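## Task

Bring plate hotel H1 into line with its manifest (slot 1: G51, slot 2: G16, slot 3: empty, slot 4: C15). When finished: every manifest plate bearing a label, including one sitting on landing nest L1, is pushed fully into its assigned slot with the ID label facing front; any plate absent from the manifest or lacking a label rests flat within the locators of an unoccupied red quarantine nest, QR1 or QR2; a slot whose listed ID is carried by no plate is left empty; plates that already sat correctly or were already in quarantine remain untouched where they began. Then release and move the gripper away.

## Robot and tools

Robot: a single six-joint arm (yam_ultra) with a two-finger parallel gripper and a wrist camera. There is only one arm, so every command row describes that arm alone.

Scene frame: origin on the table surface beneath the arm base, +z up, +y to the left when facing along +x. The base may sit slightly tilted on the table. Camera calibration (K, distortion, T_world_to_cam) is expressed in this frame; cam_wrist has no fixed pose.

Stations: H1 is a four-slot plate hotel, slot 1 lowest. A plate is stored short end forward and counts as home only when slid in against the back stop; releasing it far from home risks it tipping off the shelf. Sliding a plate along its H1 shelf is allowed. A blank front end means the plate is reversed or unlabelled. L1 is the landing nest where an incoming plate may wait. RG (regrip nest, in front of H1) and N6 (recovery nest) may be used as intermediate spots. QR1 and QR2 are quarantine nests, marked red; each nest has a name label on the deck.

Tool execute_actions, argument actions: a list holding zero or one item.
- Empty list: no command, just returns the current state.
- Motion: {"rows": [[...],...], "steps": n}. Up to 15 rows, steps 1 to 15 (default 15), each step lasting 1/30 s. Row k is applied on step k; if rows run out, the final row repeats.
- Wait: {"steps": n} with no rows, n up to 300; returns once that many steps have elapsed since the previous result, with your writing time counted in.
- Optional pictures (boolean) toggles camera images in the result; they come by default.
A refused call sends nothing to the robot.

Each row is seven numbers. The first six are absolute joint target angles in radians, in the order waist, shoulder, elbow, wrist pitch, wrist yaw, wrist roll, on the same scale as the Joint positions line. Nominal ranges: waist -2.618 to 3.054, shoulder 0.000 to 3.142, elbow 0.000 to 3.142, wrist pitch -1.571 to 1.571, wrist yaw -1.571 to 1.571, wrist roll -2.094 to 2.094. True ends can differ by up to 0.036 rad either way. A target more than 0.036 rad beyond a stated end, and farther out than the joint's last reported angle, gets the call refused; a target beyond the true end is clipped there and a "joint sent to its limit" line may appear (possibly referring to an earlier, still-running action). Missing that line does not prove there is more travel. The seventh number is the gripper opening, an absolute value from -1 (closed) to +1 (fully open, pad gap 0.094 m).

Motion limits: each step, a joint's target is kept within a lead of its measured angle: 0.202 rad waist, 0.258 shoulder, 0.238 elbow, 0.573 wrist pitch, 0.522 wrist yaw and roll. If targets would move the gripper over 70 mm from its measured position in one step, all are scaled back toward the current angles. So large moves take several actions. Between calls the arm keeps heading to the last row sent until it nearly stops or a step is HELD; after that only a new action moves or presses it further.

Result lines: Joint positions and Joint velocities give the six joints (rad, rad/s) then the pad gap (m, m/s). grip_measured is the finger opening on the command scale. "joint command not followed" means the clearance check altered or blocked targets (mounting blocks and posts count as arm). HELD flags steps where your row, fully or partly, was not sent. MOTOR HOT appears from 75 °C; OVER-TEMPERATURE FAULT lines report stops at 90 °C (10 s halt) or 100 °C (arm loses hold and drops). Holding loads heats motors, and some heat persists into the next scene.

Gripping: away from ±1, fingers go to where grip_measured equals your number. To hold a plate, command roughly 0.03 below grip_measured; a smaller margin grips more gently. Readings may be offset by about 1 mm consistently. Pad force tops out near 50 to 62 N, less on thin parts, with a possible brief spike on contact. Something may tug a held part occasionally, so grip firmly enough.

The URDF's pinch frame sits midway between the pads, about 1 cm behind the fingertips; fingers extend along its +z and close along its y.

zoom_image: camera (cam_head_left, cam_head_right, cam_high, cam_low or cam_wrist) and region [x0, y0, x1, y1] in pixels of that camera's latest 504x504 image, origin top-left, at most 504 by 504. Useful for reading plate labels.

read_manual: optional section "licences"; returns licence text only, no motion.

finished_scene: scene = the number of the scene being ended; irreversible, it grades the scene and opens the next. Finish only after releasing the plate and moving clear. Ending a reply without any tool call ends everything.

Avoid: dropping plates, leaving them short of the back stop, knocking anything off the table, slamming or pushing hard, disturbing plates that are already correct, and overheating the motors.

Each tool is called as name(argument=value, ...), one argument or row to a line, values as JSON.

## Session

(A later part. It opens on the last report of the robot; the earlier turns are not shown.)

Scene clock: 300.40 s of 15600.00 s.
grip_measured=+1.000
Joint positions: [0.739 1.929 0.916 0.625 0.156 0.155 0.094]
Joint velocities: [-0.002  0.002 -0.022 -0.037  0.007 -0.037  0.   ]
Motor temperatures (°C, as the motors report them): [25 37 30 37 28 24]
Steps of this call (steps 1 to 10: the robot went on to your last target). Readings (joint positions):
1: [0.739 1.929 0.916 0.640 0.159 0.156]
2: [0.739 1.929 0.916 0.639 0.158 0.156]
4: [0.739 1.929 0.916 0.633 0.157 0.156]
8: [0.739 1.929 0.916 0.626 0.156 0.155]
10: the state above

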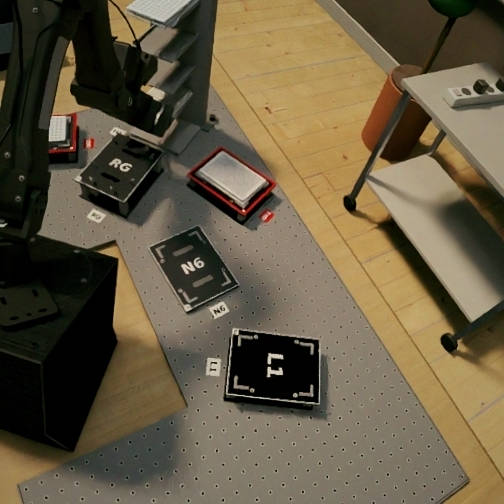

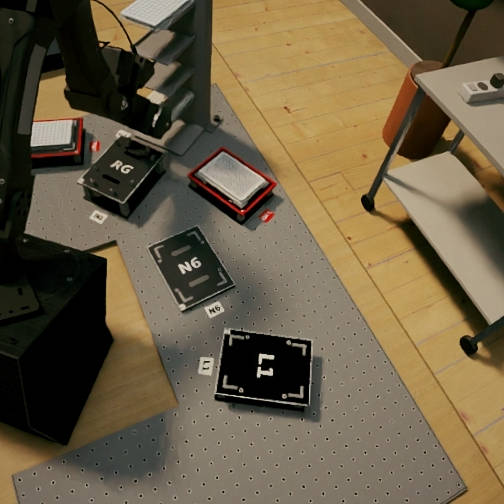

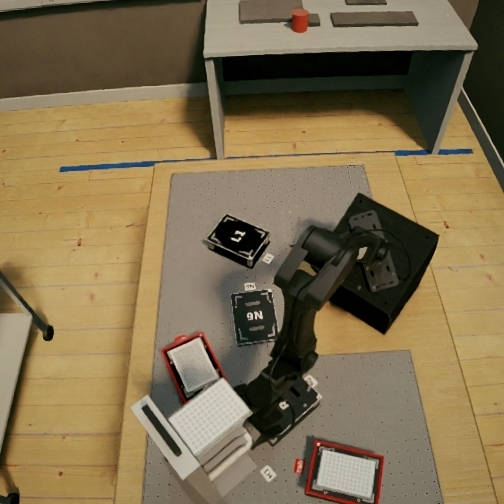

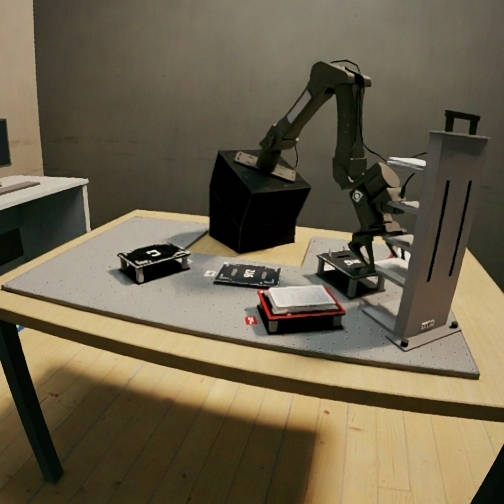

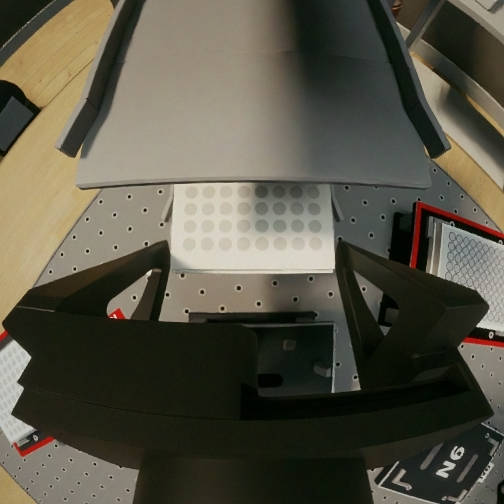

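execute_actions(
  actions=[
    {"rows":[[0.728,1.933,0.95,0.61,0.146,0.148,1],[0.726,1.936,0.958,0.6,0.144,0.147,1],[0.724,1.939,0.966,0.592,0.142,0.146,1],[0.723,1.942,0.974,0.585,0.142,0.146,1],[0.722,1.945,0.98,0.585,0.142,0.146,1]]},
  ],
)

zoom_image(
  camera="cam_wrist",
  region=[140,190,360,310],
)

Scene clock: 302.47 s of 15600.00 s.
grip_measured=+1.000
Joint positions: [0.733 1.947 0.949 0.587 0.147 0.152 0.094]
Joint velocities: [ 0.002 -0.002  0.007 -0.051 -0.022  0.022  0.   ]
Motor temperatures (°C, as the motors report them): [25 37 30 37 28 24]
Steps of this call (steps 1 to 30: the robot went on to your last target; steps 31 to 47: nothing new was sent; steps 48 to 62: all 15 steps of this action). Readings (joint positions):
48: [0.739 1.929 0.916 0.622 0.155 0.155]
49: [0.739 1.929 0.918 0.618 0.155 0.154]
51: [0.737 1.936 0.929 0.607 0.152 0.154]
55: [0.733 1.946 0.947 0.592 0.147 0.152]
62: the state above

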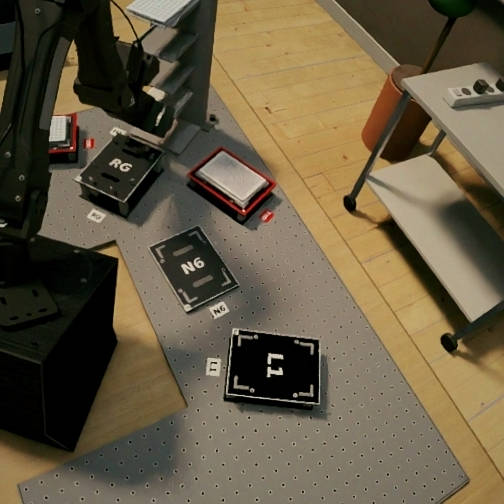

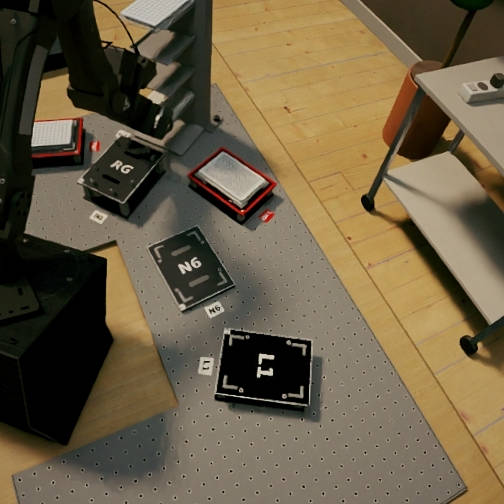

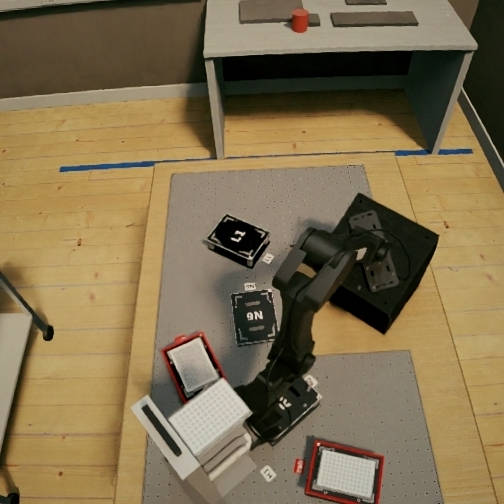

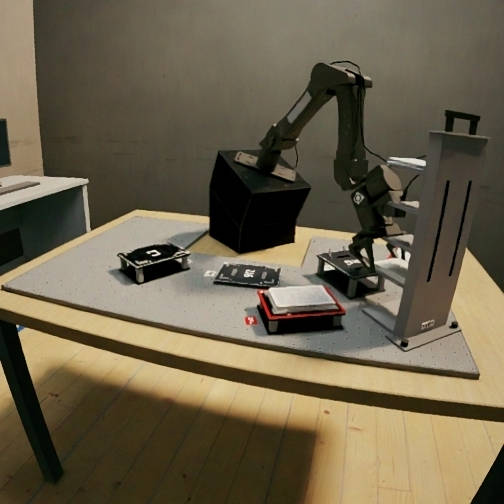

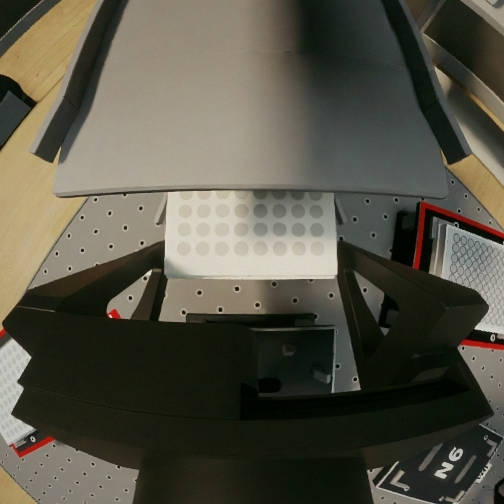

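Region (140, 190, 360, 310) of cam_wrist's 504x504 image, scaled by 2.291, with more detail than that image has; it fills the top 275 rows of this view, and the rest is white.

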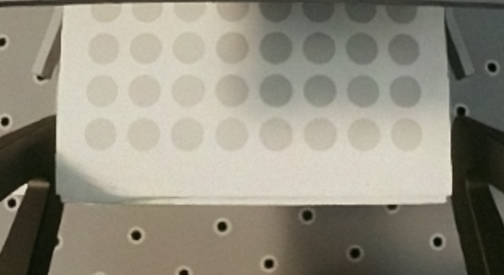

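execute_actions(
  actions=[
    {"rows":[[0.733,1.945,0.96,0.59,0.147,0.152,0.9],[0.733,1.945,0.96,0.59,0.147,0.152,0.85],[0.733,1.945,0.96,0.59,0.147,0.152,0.8],[0.733,1.945,0.96,0.59,0.147,0.152,0.72]],"steps":9},
  ],
  pictures=false,
)

Scene clock: 303.93 s of 15600.00 s.
grip_measured=+0.773
Joint positions: [0.732 1.948 0.949 0.581 0.147 0.151 0.083]
Joint velocities: [ 0.007  0.002 -0.007  0.095 -0.095 -0.007  0.   ]
Motor temperatures (°C, as the motors report them): [25 37 30 37 28 24]
Steps of this call (steps 1 to 15: the robot went on to your last target; steps 16 to 35: nothing new was sent; steps 36 to 44: all 9 steps of this action). Readings (joint positions):
36: [0.733 1.947 0.949 0.586 0.143 0.152]
37: [0.733 1.947 0.949 0.582 0.146 0.151]
39: [0.732 1.948 0.949 0.581 0.147 0.151]
43: [0.732 1.948 0.949 0.581 0.147 0.151]
44: the state above

execute_actions(
  actions=[
    {"rows":[[0.742,1.91,0.945,0.64,0.16,0.158,0.72],[0.744,1.903,0.935,0.66,0.164,0.159,0.72],[0.746,1.897,0.92,0.675,0.167,0.16,0.72],[0.748,1.891,0.905,0.687,0.17,0.161,0.72],[0.75,1.885,0.89,0.698,0.172,0.163,0.72],[0.753,1.88,0.875,0.709,0.175,0.164,0.72],[0.755,1.875,0.86,0.72,0.177,0.165,0.72],[0.757,1.87,0.844,0.73,0.18,0.166,0.72],[0.76,1.864,0.828,0.74,0.182,0.167,0.72],[0.762,1.858,0.812,0.75,0.185,0.168,0.72],[0.765,1.852,0.796,0.76,0.188,0.17,0.72],[0.768,1.846,0.779,0.77,0.191,0.171,0.72],[0.771,1.84,0.762,0.78,0.194,0.172,0.72],[0.774,1.834,0.744,0.79,0.198,0.174,0.72],[0.777,1.828,0.725,0.802,0.202,0.176,0.72]]},
  ],
  pictures=false,
)

execute_actions(
  actions=[
    {"rows":[[0.78,1.822,0.706,0.815,0.206,0.178,0.72],[0.784,1.816,0.687,0.828,0.21,0.18,0.72],[0.788,1.81,0.668,0.841,0.214,0.182,0.72],[0.792,1.804,0.649,0.854,0.219,0.184,0.72],[0.796,1.798,0.63,0.867,0.223,0.186,0.72],[0.8,1.792,0.611,0.88,0.228,0.188,0.72],[0.804,1.786,0.592,0.893,0.232,0.19,0.72],[0.809,1.78,0.573,0.906,0.237,0.192,0.72],[0.813,1.775,0.554,0.92,0.242,0.194,0.72],[0.818,1.77,0.535,0.934,0.247,0.196,0.72],[0.823,1.765,0.516,0.948,0.252,0.198,0.72],[0.828,1.761,0.497,0.963,0.257,0.2,0.72],[0.833,1.757,0.478,0.979,0.262,0.203,0.72],[0.838,1.753,0.458,0.995,0.267,0.205,0.72],[0.844,1.75,0.438,1.012,0.273,0.208,0.72]]},
  ],
  pictures=false,
)

execute_actions(
  actions=[
    {"rows":[[0.85,1.76,0.42,1.03,0.279,0.211,0.72],[0.856,1.77,0.402,1.05,0.286,0.214,0.72],[0.863,1.775,0.384,1.07,0.293,0.217,0.72],[0.87,1.778,0.366,1.09,0.3,0.22,0.72],[0.877,1.781,0.348,1.11,0.307,0.224,0.72],[0.884,1.785,0.33,1.13,0.314,0.227,0.72],[0.891,1.789,0.313,1.15,0.321,0.23,0.72],[0.899,1.794,0.296,1.17,0.328,0.234,0.72],[0.907,1.799,0.279,1.19,0.335,0.237,0.72],[0.915,1.805,0.262,1.21,0.342,0.24,0.72],[0.923,1.812,0.245,1.225,0.348,0.244,0.72],[0.931,1.819,0.229,1.235,0.352,0.245,0.72],[0.938,1.826,0.214,1.243,0.352,0.245,0.72],[0.944,1.832,0.203,1.245,0.352,0.245,0.72],[0.948,1.836,0.195,1.245,0.352,0.245,0.72]]},
  ],
  pictures=false,
)

execute_actions(
  actions=[
    {"steps":12},
  ],
)

zoom_image(
  camera="cam_low",
  region=[285,200,415,300],
)

Scene clock: 310.47 s of 15600.00 s.
grip_measured=+0.773
Joint positions: [0.762 1.866 0.772 0.727 0.174 0.164 0.083]
Joint velocities: [ 0.037 -0.173 -0.54   0.256  0.081  0.022  0.001]
Motor temperatures (°C, as the motors report them): [25 38 30 37 28 24]
Steps of this call (steps 1 to 15: the robot went on to your last target; steps 16 to 90: nothing new was sent; then 3.03 s passed at rest; steps 91 to 105: all 15 steps of this action). Readings (joint positions):
91: [0.732 1.947 0.949 0.583 0.147 0.151]
92: [0.732 1.946 0.948 0.585 0.147 0.152]
94: [0.734 1.937 0.935 0.600 0.149 0.153]
98: [0.743 1.906 0.887 0.651 0.157 0.156]
105: the state above

Scene clock: 310.97 s of 15600.00 s.
grip_measured=+0.773
Joint positions: [0.825 1.781 0.489 0.915 0.236 0.192 0.083]
Joint velocities: [ 0.144 -0.105 -0.549  0.403  0.125  0.051 -0.001]
Motor temperatures (°C, as the motors report them): [25 38 30 37 28 24]
Steps of this call (steps 1 to 15: all 15 steps of this action). Readings (joint positions):
1: [0.765 1.860 0.753 0.737 0.177 0.165]
2: [0.769 1.854 0.734 0.748 0.180 0.167]
4: [0.775 1.842 0.696 0.770 0.188 0.170]
8: [0.792 1.818 0.620 0.817 0.204 0.178]
15: the state above

Scene clock: 311.47 s of 15600.00 s.
grip_measured=+0.773
Joint positions: [0.93  1.823 0.234 1.17  0.322 0.233 0.083]
Joint velocities: [ 0.149  0.164 -0.344  0.168  0.051  0.081  0.001]
Motor temperatures (°C, as the motors report them): [25 38 30 37 28 24]
Steps of this call (steps 1 to 15: all 15 steps of this action). Readings (joint positions):
1: [0.830 1.779 0.470 0.932 0.241 0.194]
2: [0.836 1.778 0.452 0.949 0.247 0.197]
4: [0.849 1.778 0.415 0.982 0.259 0.202]
8: [0.877 1.782 0.343 1.055 0.284 0.214]
15: the state above

Scene clock: 311.87 s of 15600.00 s.
grip_measured=+0.773
Joint positions: [0.939 1.834 0.211 1.207 0.334 0.238 0.083]
Joint velocities: [ 0.007 -0.007 -0.012  0.066 -0.037  0.125 -0.   ]
Motor temperatures (°C, as the motors report them): [25 38 30 37 28 24]
Steps of this call (steps 1 to 12: the robot went on to your last target). Readings (joint positions):
1: [0.934 1.828 0.223 1.176 0.324 0.234]
2: [0.937 1.831 0.216 1.178 0.326 0.235]
4: [0.939 1.834 0.211 1.183 0.329 0.236]
8: [0.939 1.834 0.211 1.200 0.332 0.238]
12: the state above

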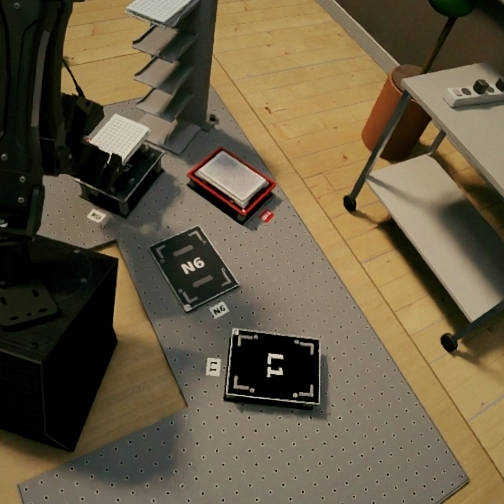

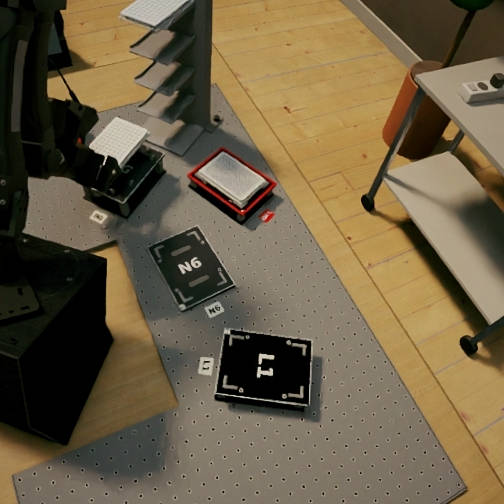

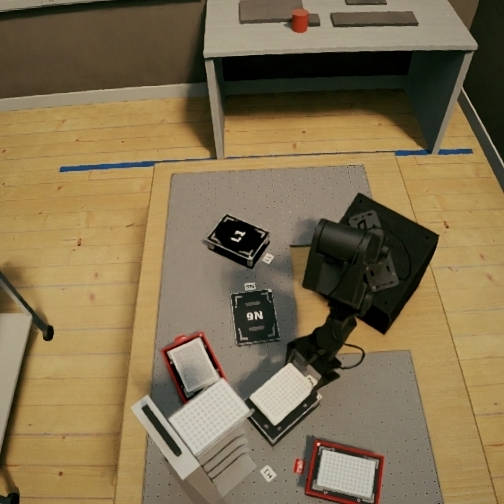

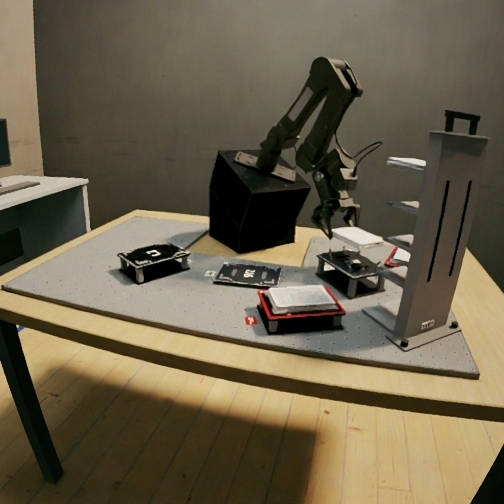

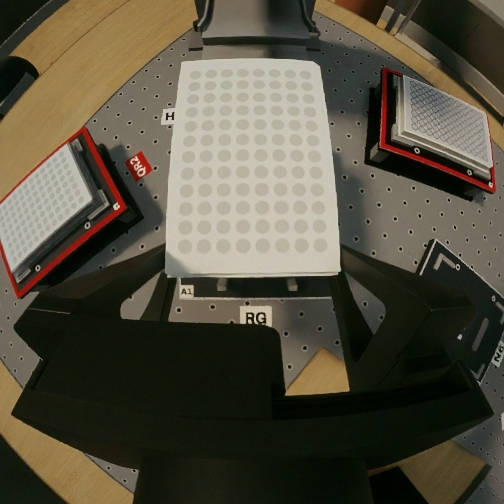

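Region (285, 200, 415, 300) of cam_low's 504x504 image, scaled by 3.877, with more detail than that image has; it fills the top 388 rows of this view, and the rest is white.

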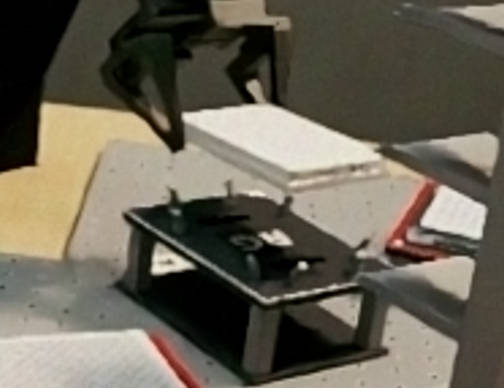

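execute_actions(
  actions=[
    {"rows":[[0.928,1.848,0.24,1.26,0.328,0.234,0.72],[0.926,1.862,0.244,1.275,0.326,0.232,0.72],[0.924,1.876,0.248,1.288,0.324,0.23,0.72],[0.922,1.89,0.252,1.3,0.322,0.23,0.72],[0.92,1.904,0.256,1.31,0.32,0.23,0.72],[0.918,1.918,0.26,1.32,0.32,0.23,0.72],[0.917,1.932,0.263,1.33,0.32,0.23,0.72],[0.916,1.946,0.266,1.337,0.32,0.23,0.72],[0.915,1.96,0.269,1.342,0.32,0.23,0.72],[0.914,1.972,0.272,1.342,0.32,0.23,0.72],[0.913,1.982,0.274,1.342,0.32,0.23,0.72],[0.913,1.988,0.274,1.342,0.32,0.23,0.72]]},
  ],
  pictures=false,
)

execute_actions(
  actions=[
    {"steps":8},
  ],
)

zoom_image(
  camera="cam_low",
  region=[310,220,400,290],
)

zoom_image(
  camera="cam_head_right",
  region=[60,110,180,230],
)

Scene clock: 315.70 s of 15600.00 s.
grip_measured=+0.773
Joint positions: [0.922 1.984 0.251 1.295 0.324 0.236 0.083]
Joint velocities: [-0.002  0.037 -0.002  0.037  0.022  0.051  0.   ]
Motor temperatures (°C, as the motors report them): [25 37 30 37 28 24]
Steps of this call (steps 1 to 30: the robot went on to your last target; steps 31 to 90: nothing new was sent; then 0.33 s passed at rest; steps 91 to 105: all 15 steps of this action). Readings (joint positions):
91: [0.939 1.836 0.211 1.213 0.335 0.239]
92: [0.939 1.840 0.211 1.220 0.334 0.239]
94: [0.936 1.860 0.218 1.236 0.331 0.238]
98: [0.927 1.917 0.238 1.270 0.327 0.237]
105: the state above

Scene clock: 315.97 s of 15600.00 s.
grip_measured=+0.773
Joint positions: [0.922 1.985 0.251 1.306 0.324 0.236 0.083]
Joint velocities: [-0.007  0.017 -0.002  0.007  0.022  0.007  0.   ]
Motor temperatures (°C, as the motors report them): [25 37 30 37 28 24]
Steps of this call (steps 1 to 8: the robot went on to your last target). Readings (joint positions):
1: [0.922 1.985 0.251 1.296 0.324 0.236]
2: [0.922 1.985 0.251 1.298 0.324 0.236]
4: [0.922 1.985 0.251 1.302 0.324 0.236]
8: the state above

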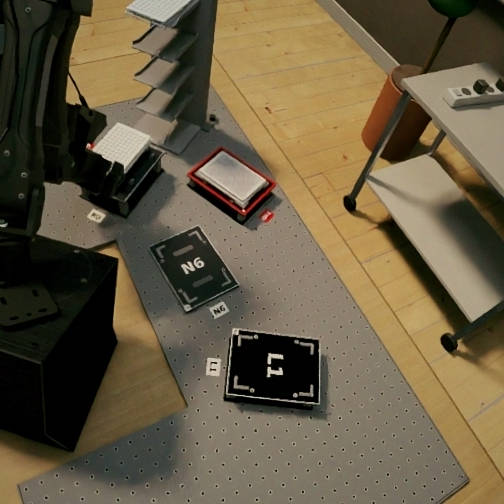

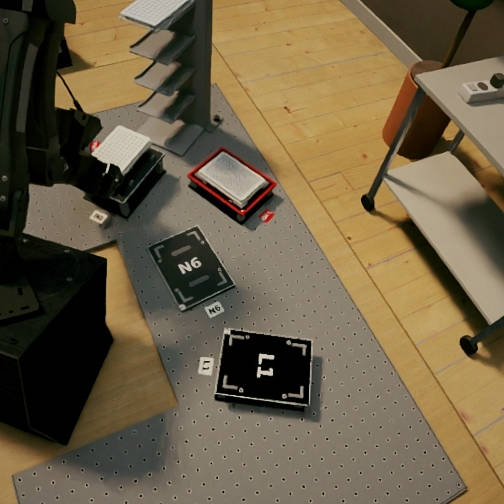

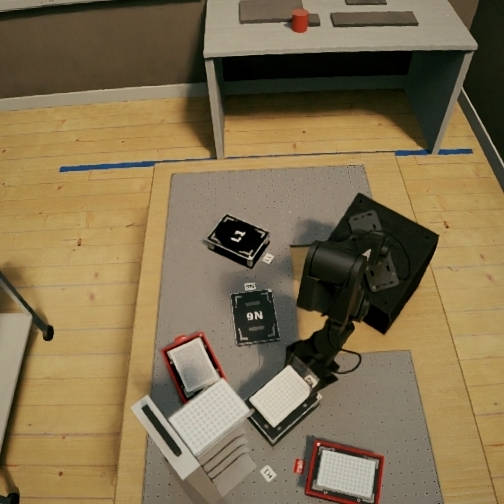

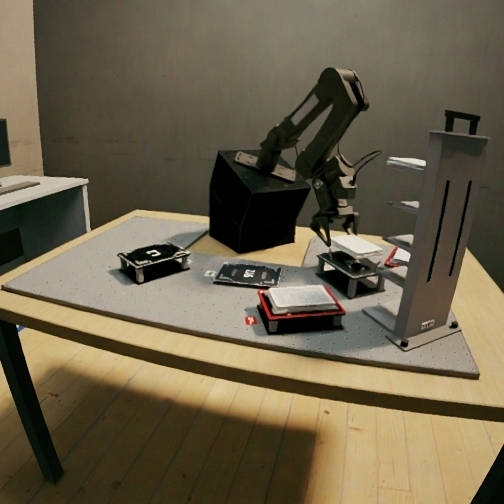

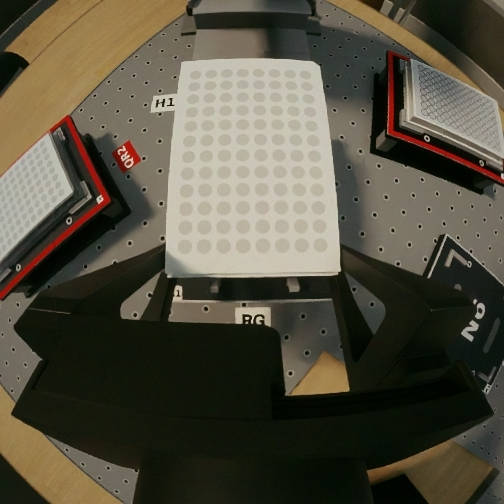

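Region (310, 220, 400, 290) of cam_low's 504x504 image, scaled by 5.600, with more detail than that image has.

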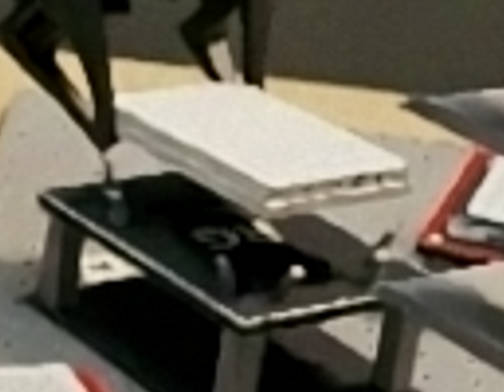

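Region (60, 110, 180, 230) of cam_head_right's 504x504 image, scaled by 4.200, with more detail than that image has.

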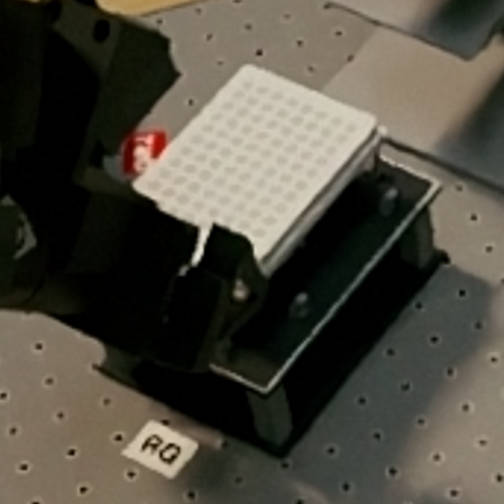

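execute_actions(
  actions=[
    {"rows":[[0.912,1.998,0.277,1.355,0.319,0.229,0.72],[0.911,2.008,0.28,1.365,0.318,0.229,0.72],[0.911,2.018,0.283,1.375,0.318,0.228,0.72],[0.91,2.028,0.286,1.383,0.317,0.228,0.72],[0.909,2.038,0.289,1.391,0.317,0.228,0.72],[0.909,2.048,0.292,1.398,0.316,0.227,0.72],[0.908,2.058,0.295,1.404,0.316,0.227,0.72],[0.907,2.068,0.298,1.409,0.315,0.227,0.72],[0.907,2.078,0.301,1.412,0.315,0.227,0.72],[0.906,2.088,0.304,1.412,0.315,0.227,0.72],[0.906,2.096,0.306,1.412,0.315,0.227,0.72]]},
  ],
  pictures=false,
)

execute_actions(
  actions=[
    {"steps":6},
  ],
)

zoom_image(
  camera="cam_low",
  region=[310,220,400,290],
)

zoom_image(
  camera="cam_head_right",
  region=[60,110,180,230],
)

Scene clock: 319.30 s of 15600.00 s.
grip_measured=+0.773
Joint positions: [0.915 2.092 0.284 1.368 0.319 0.233 0.083]
Joint velocities: [-0.022  0.046 -0.022 -0.051 -0.051 -0.022 -0.001]
Motor temperatures (°C, as the motors report them): [25 37 29 37 28 24]
Steps of this call (steps 1 to 30: the robot went on to your last target; steps 31 to 85: nothing new was sent; steps 86 to 100: all 15 steps of this action). Readings (joint positions):
86: [0.922 1.986 0.251 1.310 0.324 0.236]
87: [0.922 1.990 0.251 1.315 0.324 0.236]
89: [0.922 2.005 0.255 1.328 0.323 0.235]
93: [0.919 2.046 0.271 1.352 0.321 0.234]
100: the state above

Scene clock: 319.50 s of 15600.00 s.
grip_measured=+0.773
Joint positions: [0.915 2.092 0.284 1.376 0.319 0.233 0.083]
Joint velocities: [-0.027 -0.012 -0.002 -0.022  0.022 -0.022 -0.001]
Motor temperatures (°C, as the motors report them): [25 36 29 37 28 24]
Steps of this call (steps 1 to 6: the robot went on to your last target). Readings (joint positions):
1: [0.915 2.092 0.284 1.369 0.319 0.233]
2: [0.915 2.092 0.284 1.371 0.319 0.233]
4: [0.915 2.092 0.284 1.374 0.319 0.233]
6: the state above

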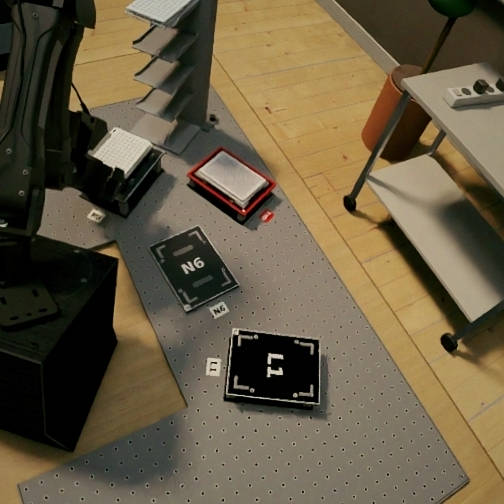

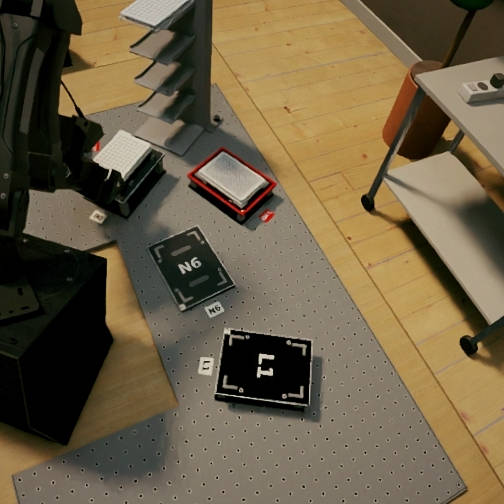

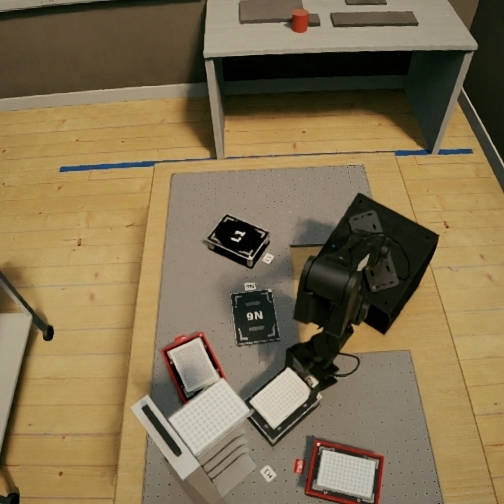

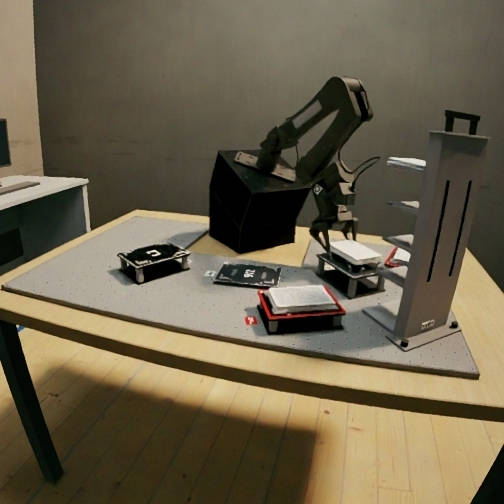

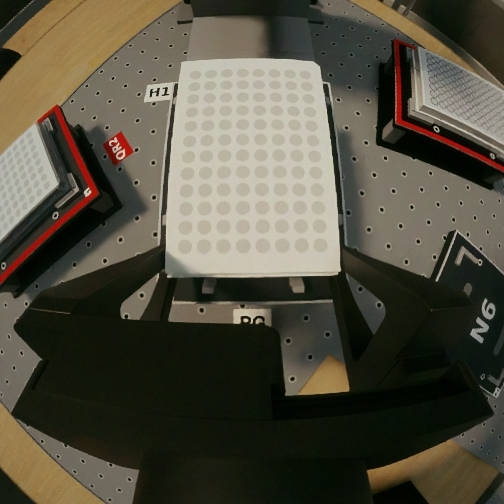

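Region (310, 220, 400, 290) of cam_low's 504x504 image, scaled by 5.600, with more detail than that image has.

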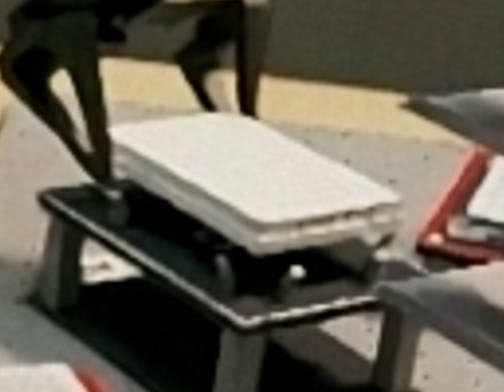

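Region (60, 110, 180, 230) of cam_head_right's 504x504 image, scaled by 4.200, with more detail than that image has.

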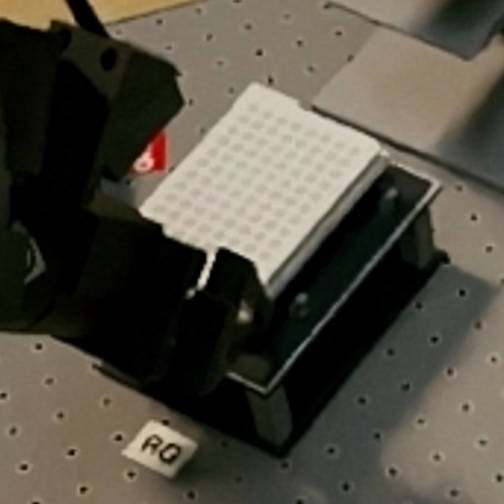

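execute_actions(
  actions=[
    {"rows":[[0.905,2.102,0.309,1.418,0.314,0.227,0.72],[0.905,2.108,0.312,1.423,0.314,0.227,0.72],[0.904,2.114,0.315,1.428,0.313,0.226,0.72],[0.904,2.12,0.318,1.432,0.313,0.226,0.72],[0.903,2.126,0.321,1.435,0.313,0.226,0.72],[0.903,2.132,0.324,1.438,0.312,0.225,0.72],[0.902,2.138,0.327,1.44,0.312,0.225,0.72],[0.902,2.144,0.33,1.44,0.312,0.225,0.72],[0.901,2.15,0.332,1.44,0.312,0.225,0.72],[0.901,2.155,0.334,1.44,0.312,0.225,0.72]]},
  ],
)

zoom_image(
  camera="cam_low",
  region=[310,220,400,290],
)

zoom_image(
  camera="cam_head_right",
  region=[60,110,180,230],
)

Scene clock: 322.30 s of 15600.00 s.
grip_measured=+0.773
Joint positions: [0.91  2.149 0.312 1.407 0.315 0.231 0.083]
Joint velocities: [-0.022 -0.002 -0.007  0.037 -0.022  0.007  0.   ]
Motor temperatures (°C, as the motors report them): [25 36 29 37 28 24]
Steps of this call (steps 1 to 15: the robot went on to your last target; steps 16 to 69: nothing new was sent; steps 70 to 84: all 15 steps of this action). Readings (joint positions):
70: [0.915 2.092 0.284 1.379 0.319 0.233]
71: [0.915 2.094 0.284 1.381 0.319 0.233]
73: [0.915 2.103 0.288 1.388 0.318 0.233]
77: [0.915 2.128 0.304 1.399 0.317 0.232]
84: the state above

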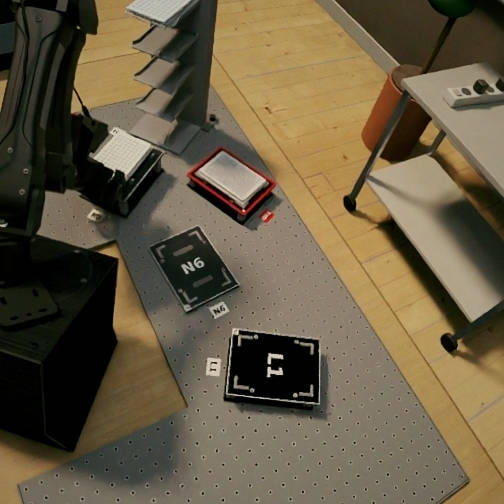

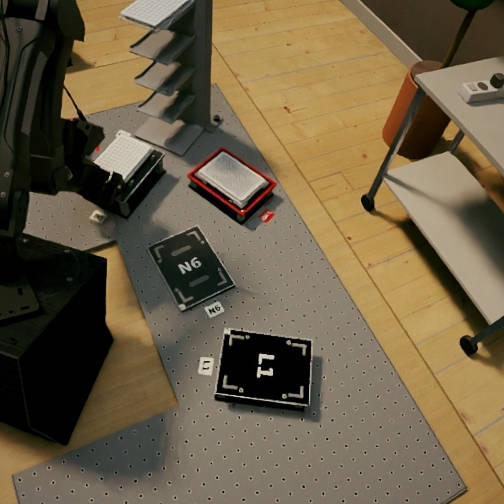

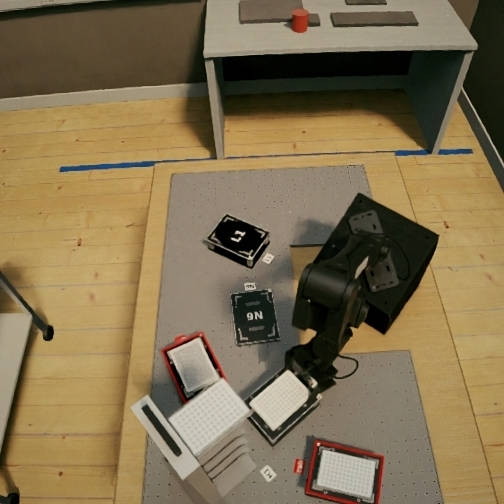

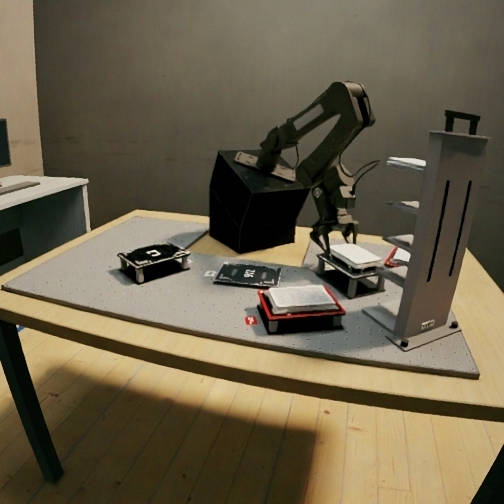

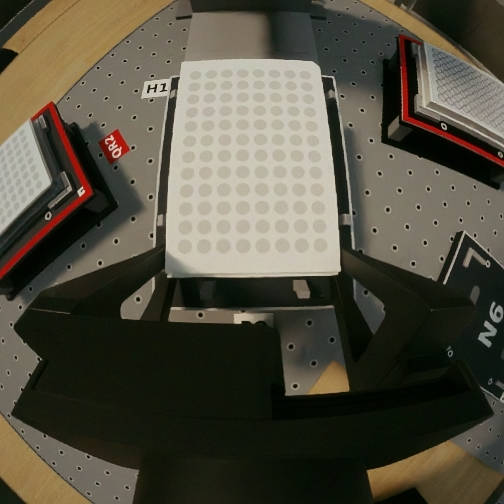

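Region (310, 220, 400, 290) of cam_low's 504x504 image, scaled by 5.600, with more detail than that image has.

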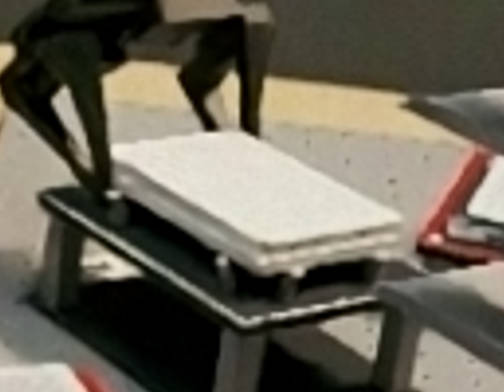

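Region (60, 110, 180, 230) of cam_head_right's 504x504 image, scaled by 4.200, with more detail than that image has.

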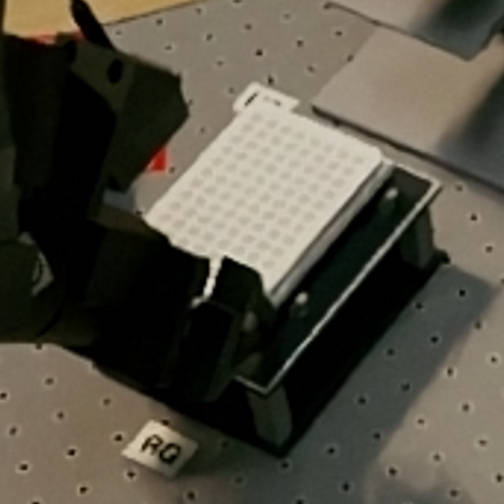

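execute_actions(
  actions=[
    {"rows":[[0.905,2.15,0.33,1.405,0.315,0.23,0.72],[0.905,2.15,0.33,1.398,0.315,0.23,0.72],[0.905,2.15,0.33,1.392,0.315,0.23,0.72]],"steps":12},
  ],
)

zoom_image(
  camera="cam_low",
  region=[310,220,400,290],
)

Scene clock: 323.97 s of 15600.00 s.
grip_measured=+0.773
Joint positions: [0.91  2.149 0.312 1.406 0.315 0.231 0.083]
Joint velocities: [-0.007 -0.017  0.017  0.022  0.007 -0.022  0.   ]
Motor temperatures (°C, as the motors report them): [25 36 29 37 28 24]
Steps of this call (steps 1 to 15: the robot went on to your last target; steps 16 to 38: nothing new was sent; steps 39 to 50: all 12 steps of this action). Readings (joint positions):
39: [0.910 2.149 0.312 1.407 0.315 0.231]
40: [0.910 2.149 0.312 1.406 0.315 0.231]
42: [0.910 2.149 0.312 1.406 0.315 0.231]
46: [0.910 2.149 0.312 1.406 0.315 0.231]
50: the state above

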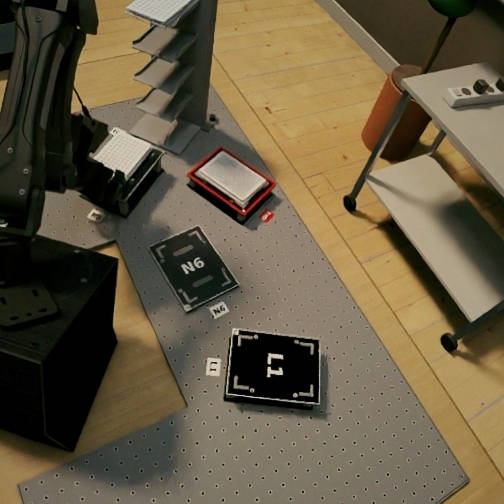

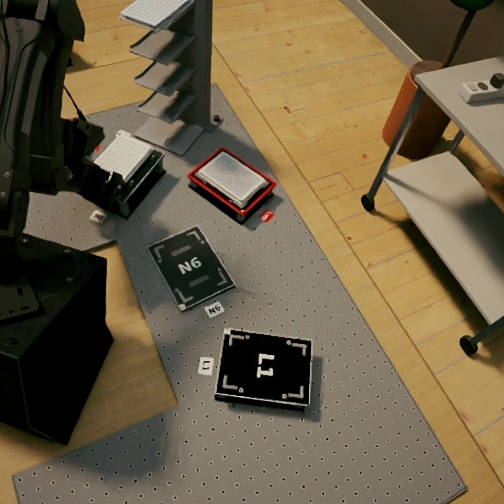

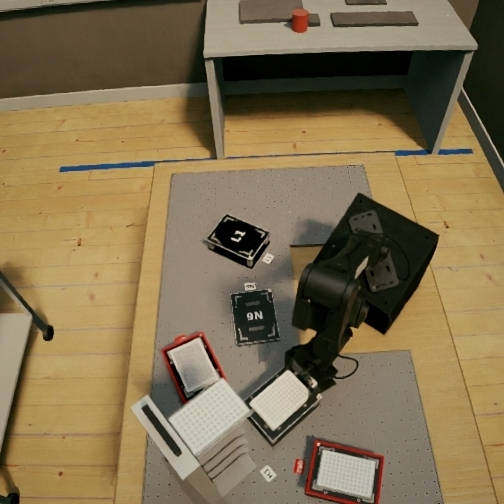

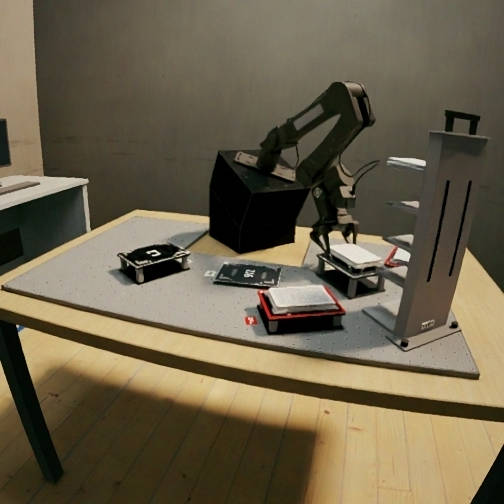

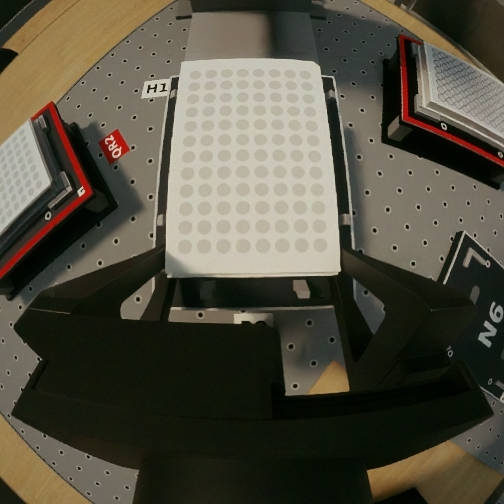

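Region (310, 220, 400, 290) of cam_low's 504x504 image, scaled by 5.600, with more detail than that image has.

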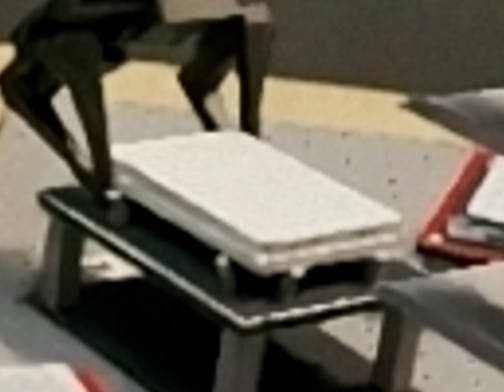

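Resting on the far pins' ramp. Pull back with the elbow.

execute_actions(
  actions=[
    {"rows":[[0.91,2.15,0.3,1.41,0.315,0.23,0.72],[0.91,2.15,0.294,1.41,0.315,0.23,0.72],[0.91,2.15,0.289,1.41,0.315,0.23,0.72]],"steps":12},
  ],
)

zoom_image(
  camera="cam_low",
  region=[310,220,400,290],
)

Scene clock: 325.60 s of 15600.00 s.
grip_measured=+0.773
Joint positions: [0.91  2.149 0.312 1.406 0.315 0.231 0.083]
Joint velocities: [ 0.002 -0.012 -0.002 -0.007 -0.022 -0.051  0.   ]
Motor temperatures (°C, as the motors report them): [25 36 29 37 28 24]
Steps of this call (steps 1 to 15: the robot went on to your last target; steps 16 to 37: nothing new was sent; steps 38 to 49: all 12 steps of this action). Readings (joint positions):
38: [0.910 2.149 0.312 1.406 0.315 0.231]
39: [0.910 2.149 0.312 1.406 0.315 0.231]
41: [0.910 2.149 0.312 1.406 0.315 0.231]
45: [0.910 2.149 0.312 1.406 0.315 0.231]
49: the state above

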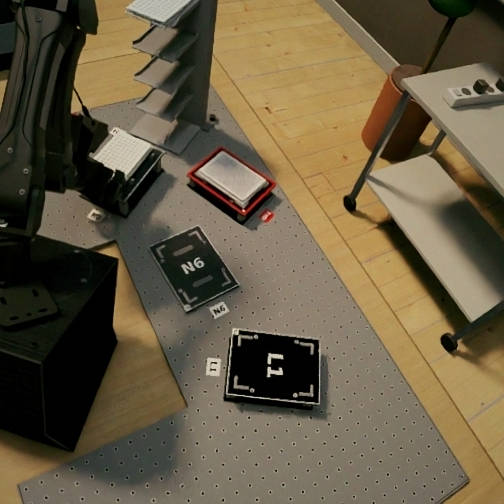

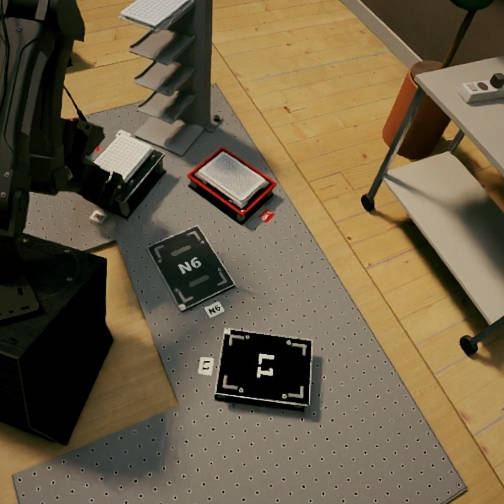

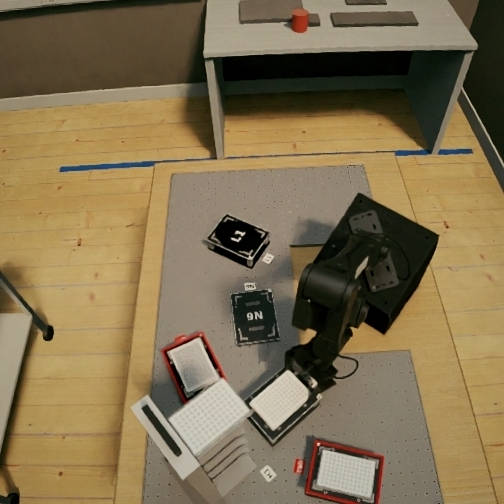

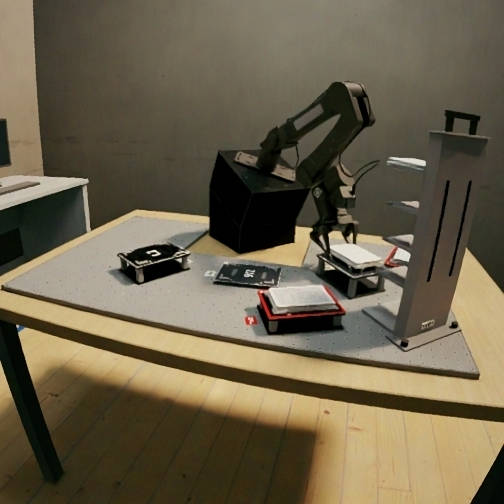

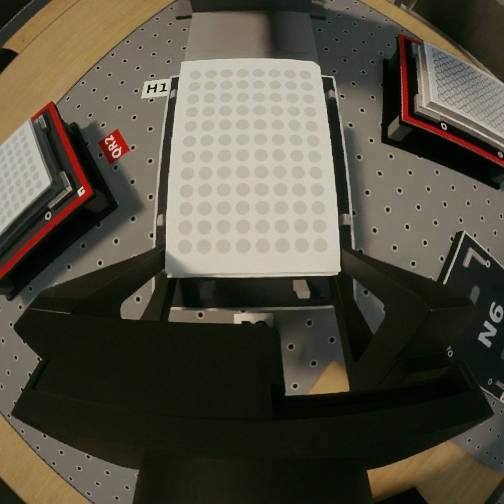

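Region (310, 220, 400, 290) of cam_low's 504x504 image, scaled by 5.600, with more detail than that image has.

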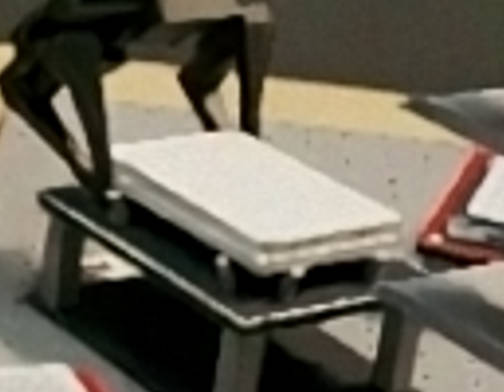

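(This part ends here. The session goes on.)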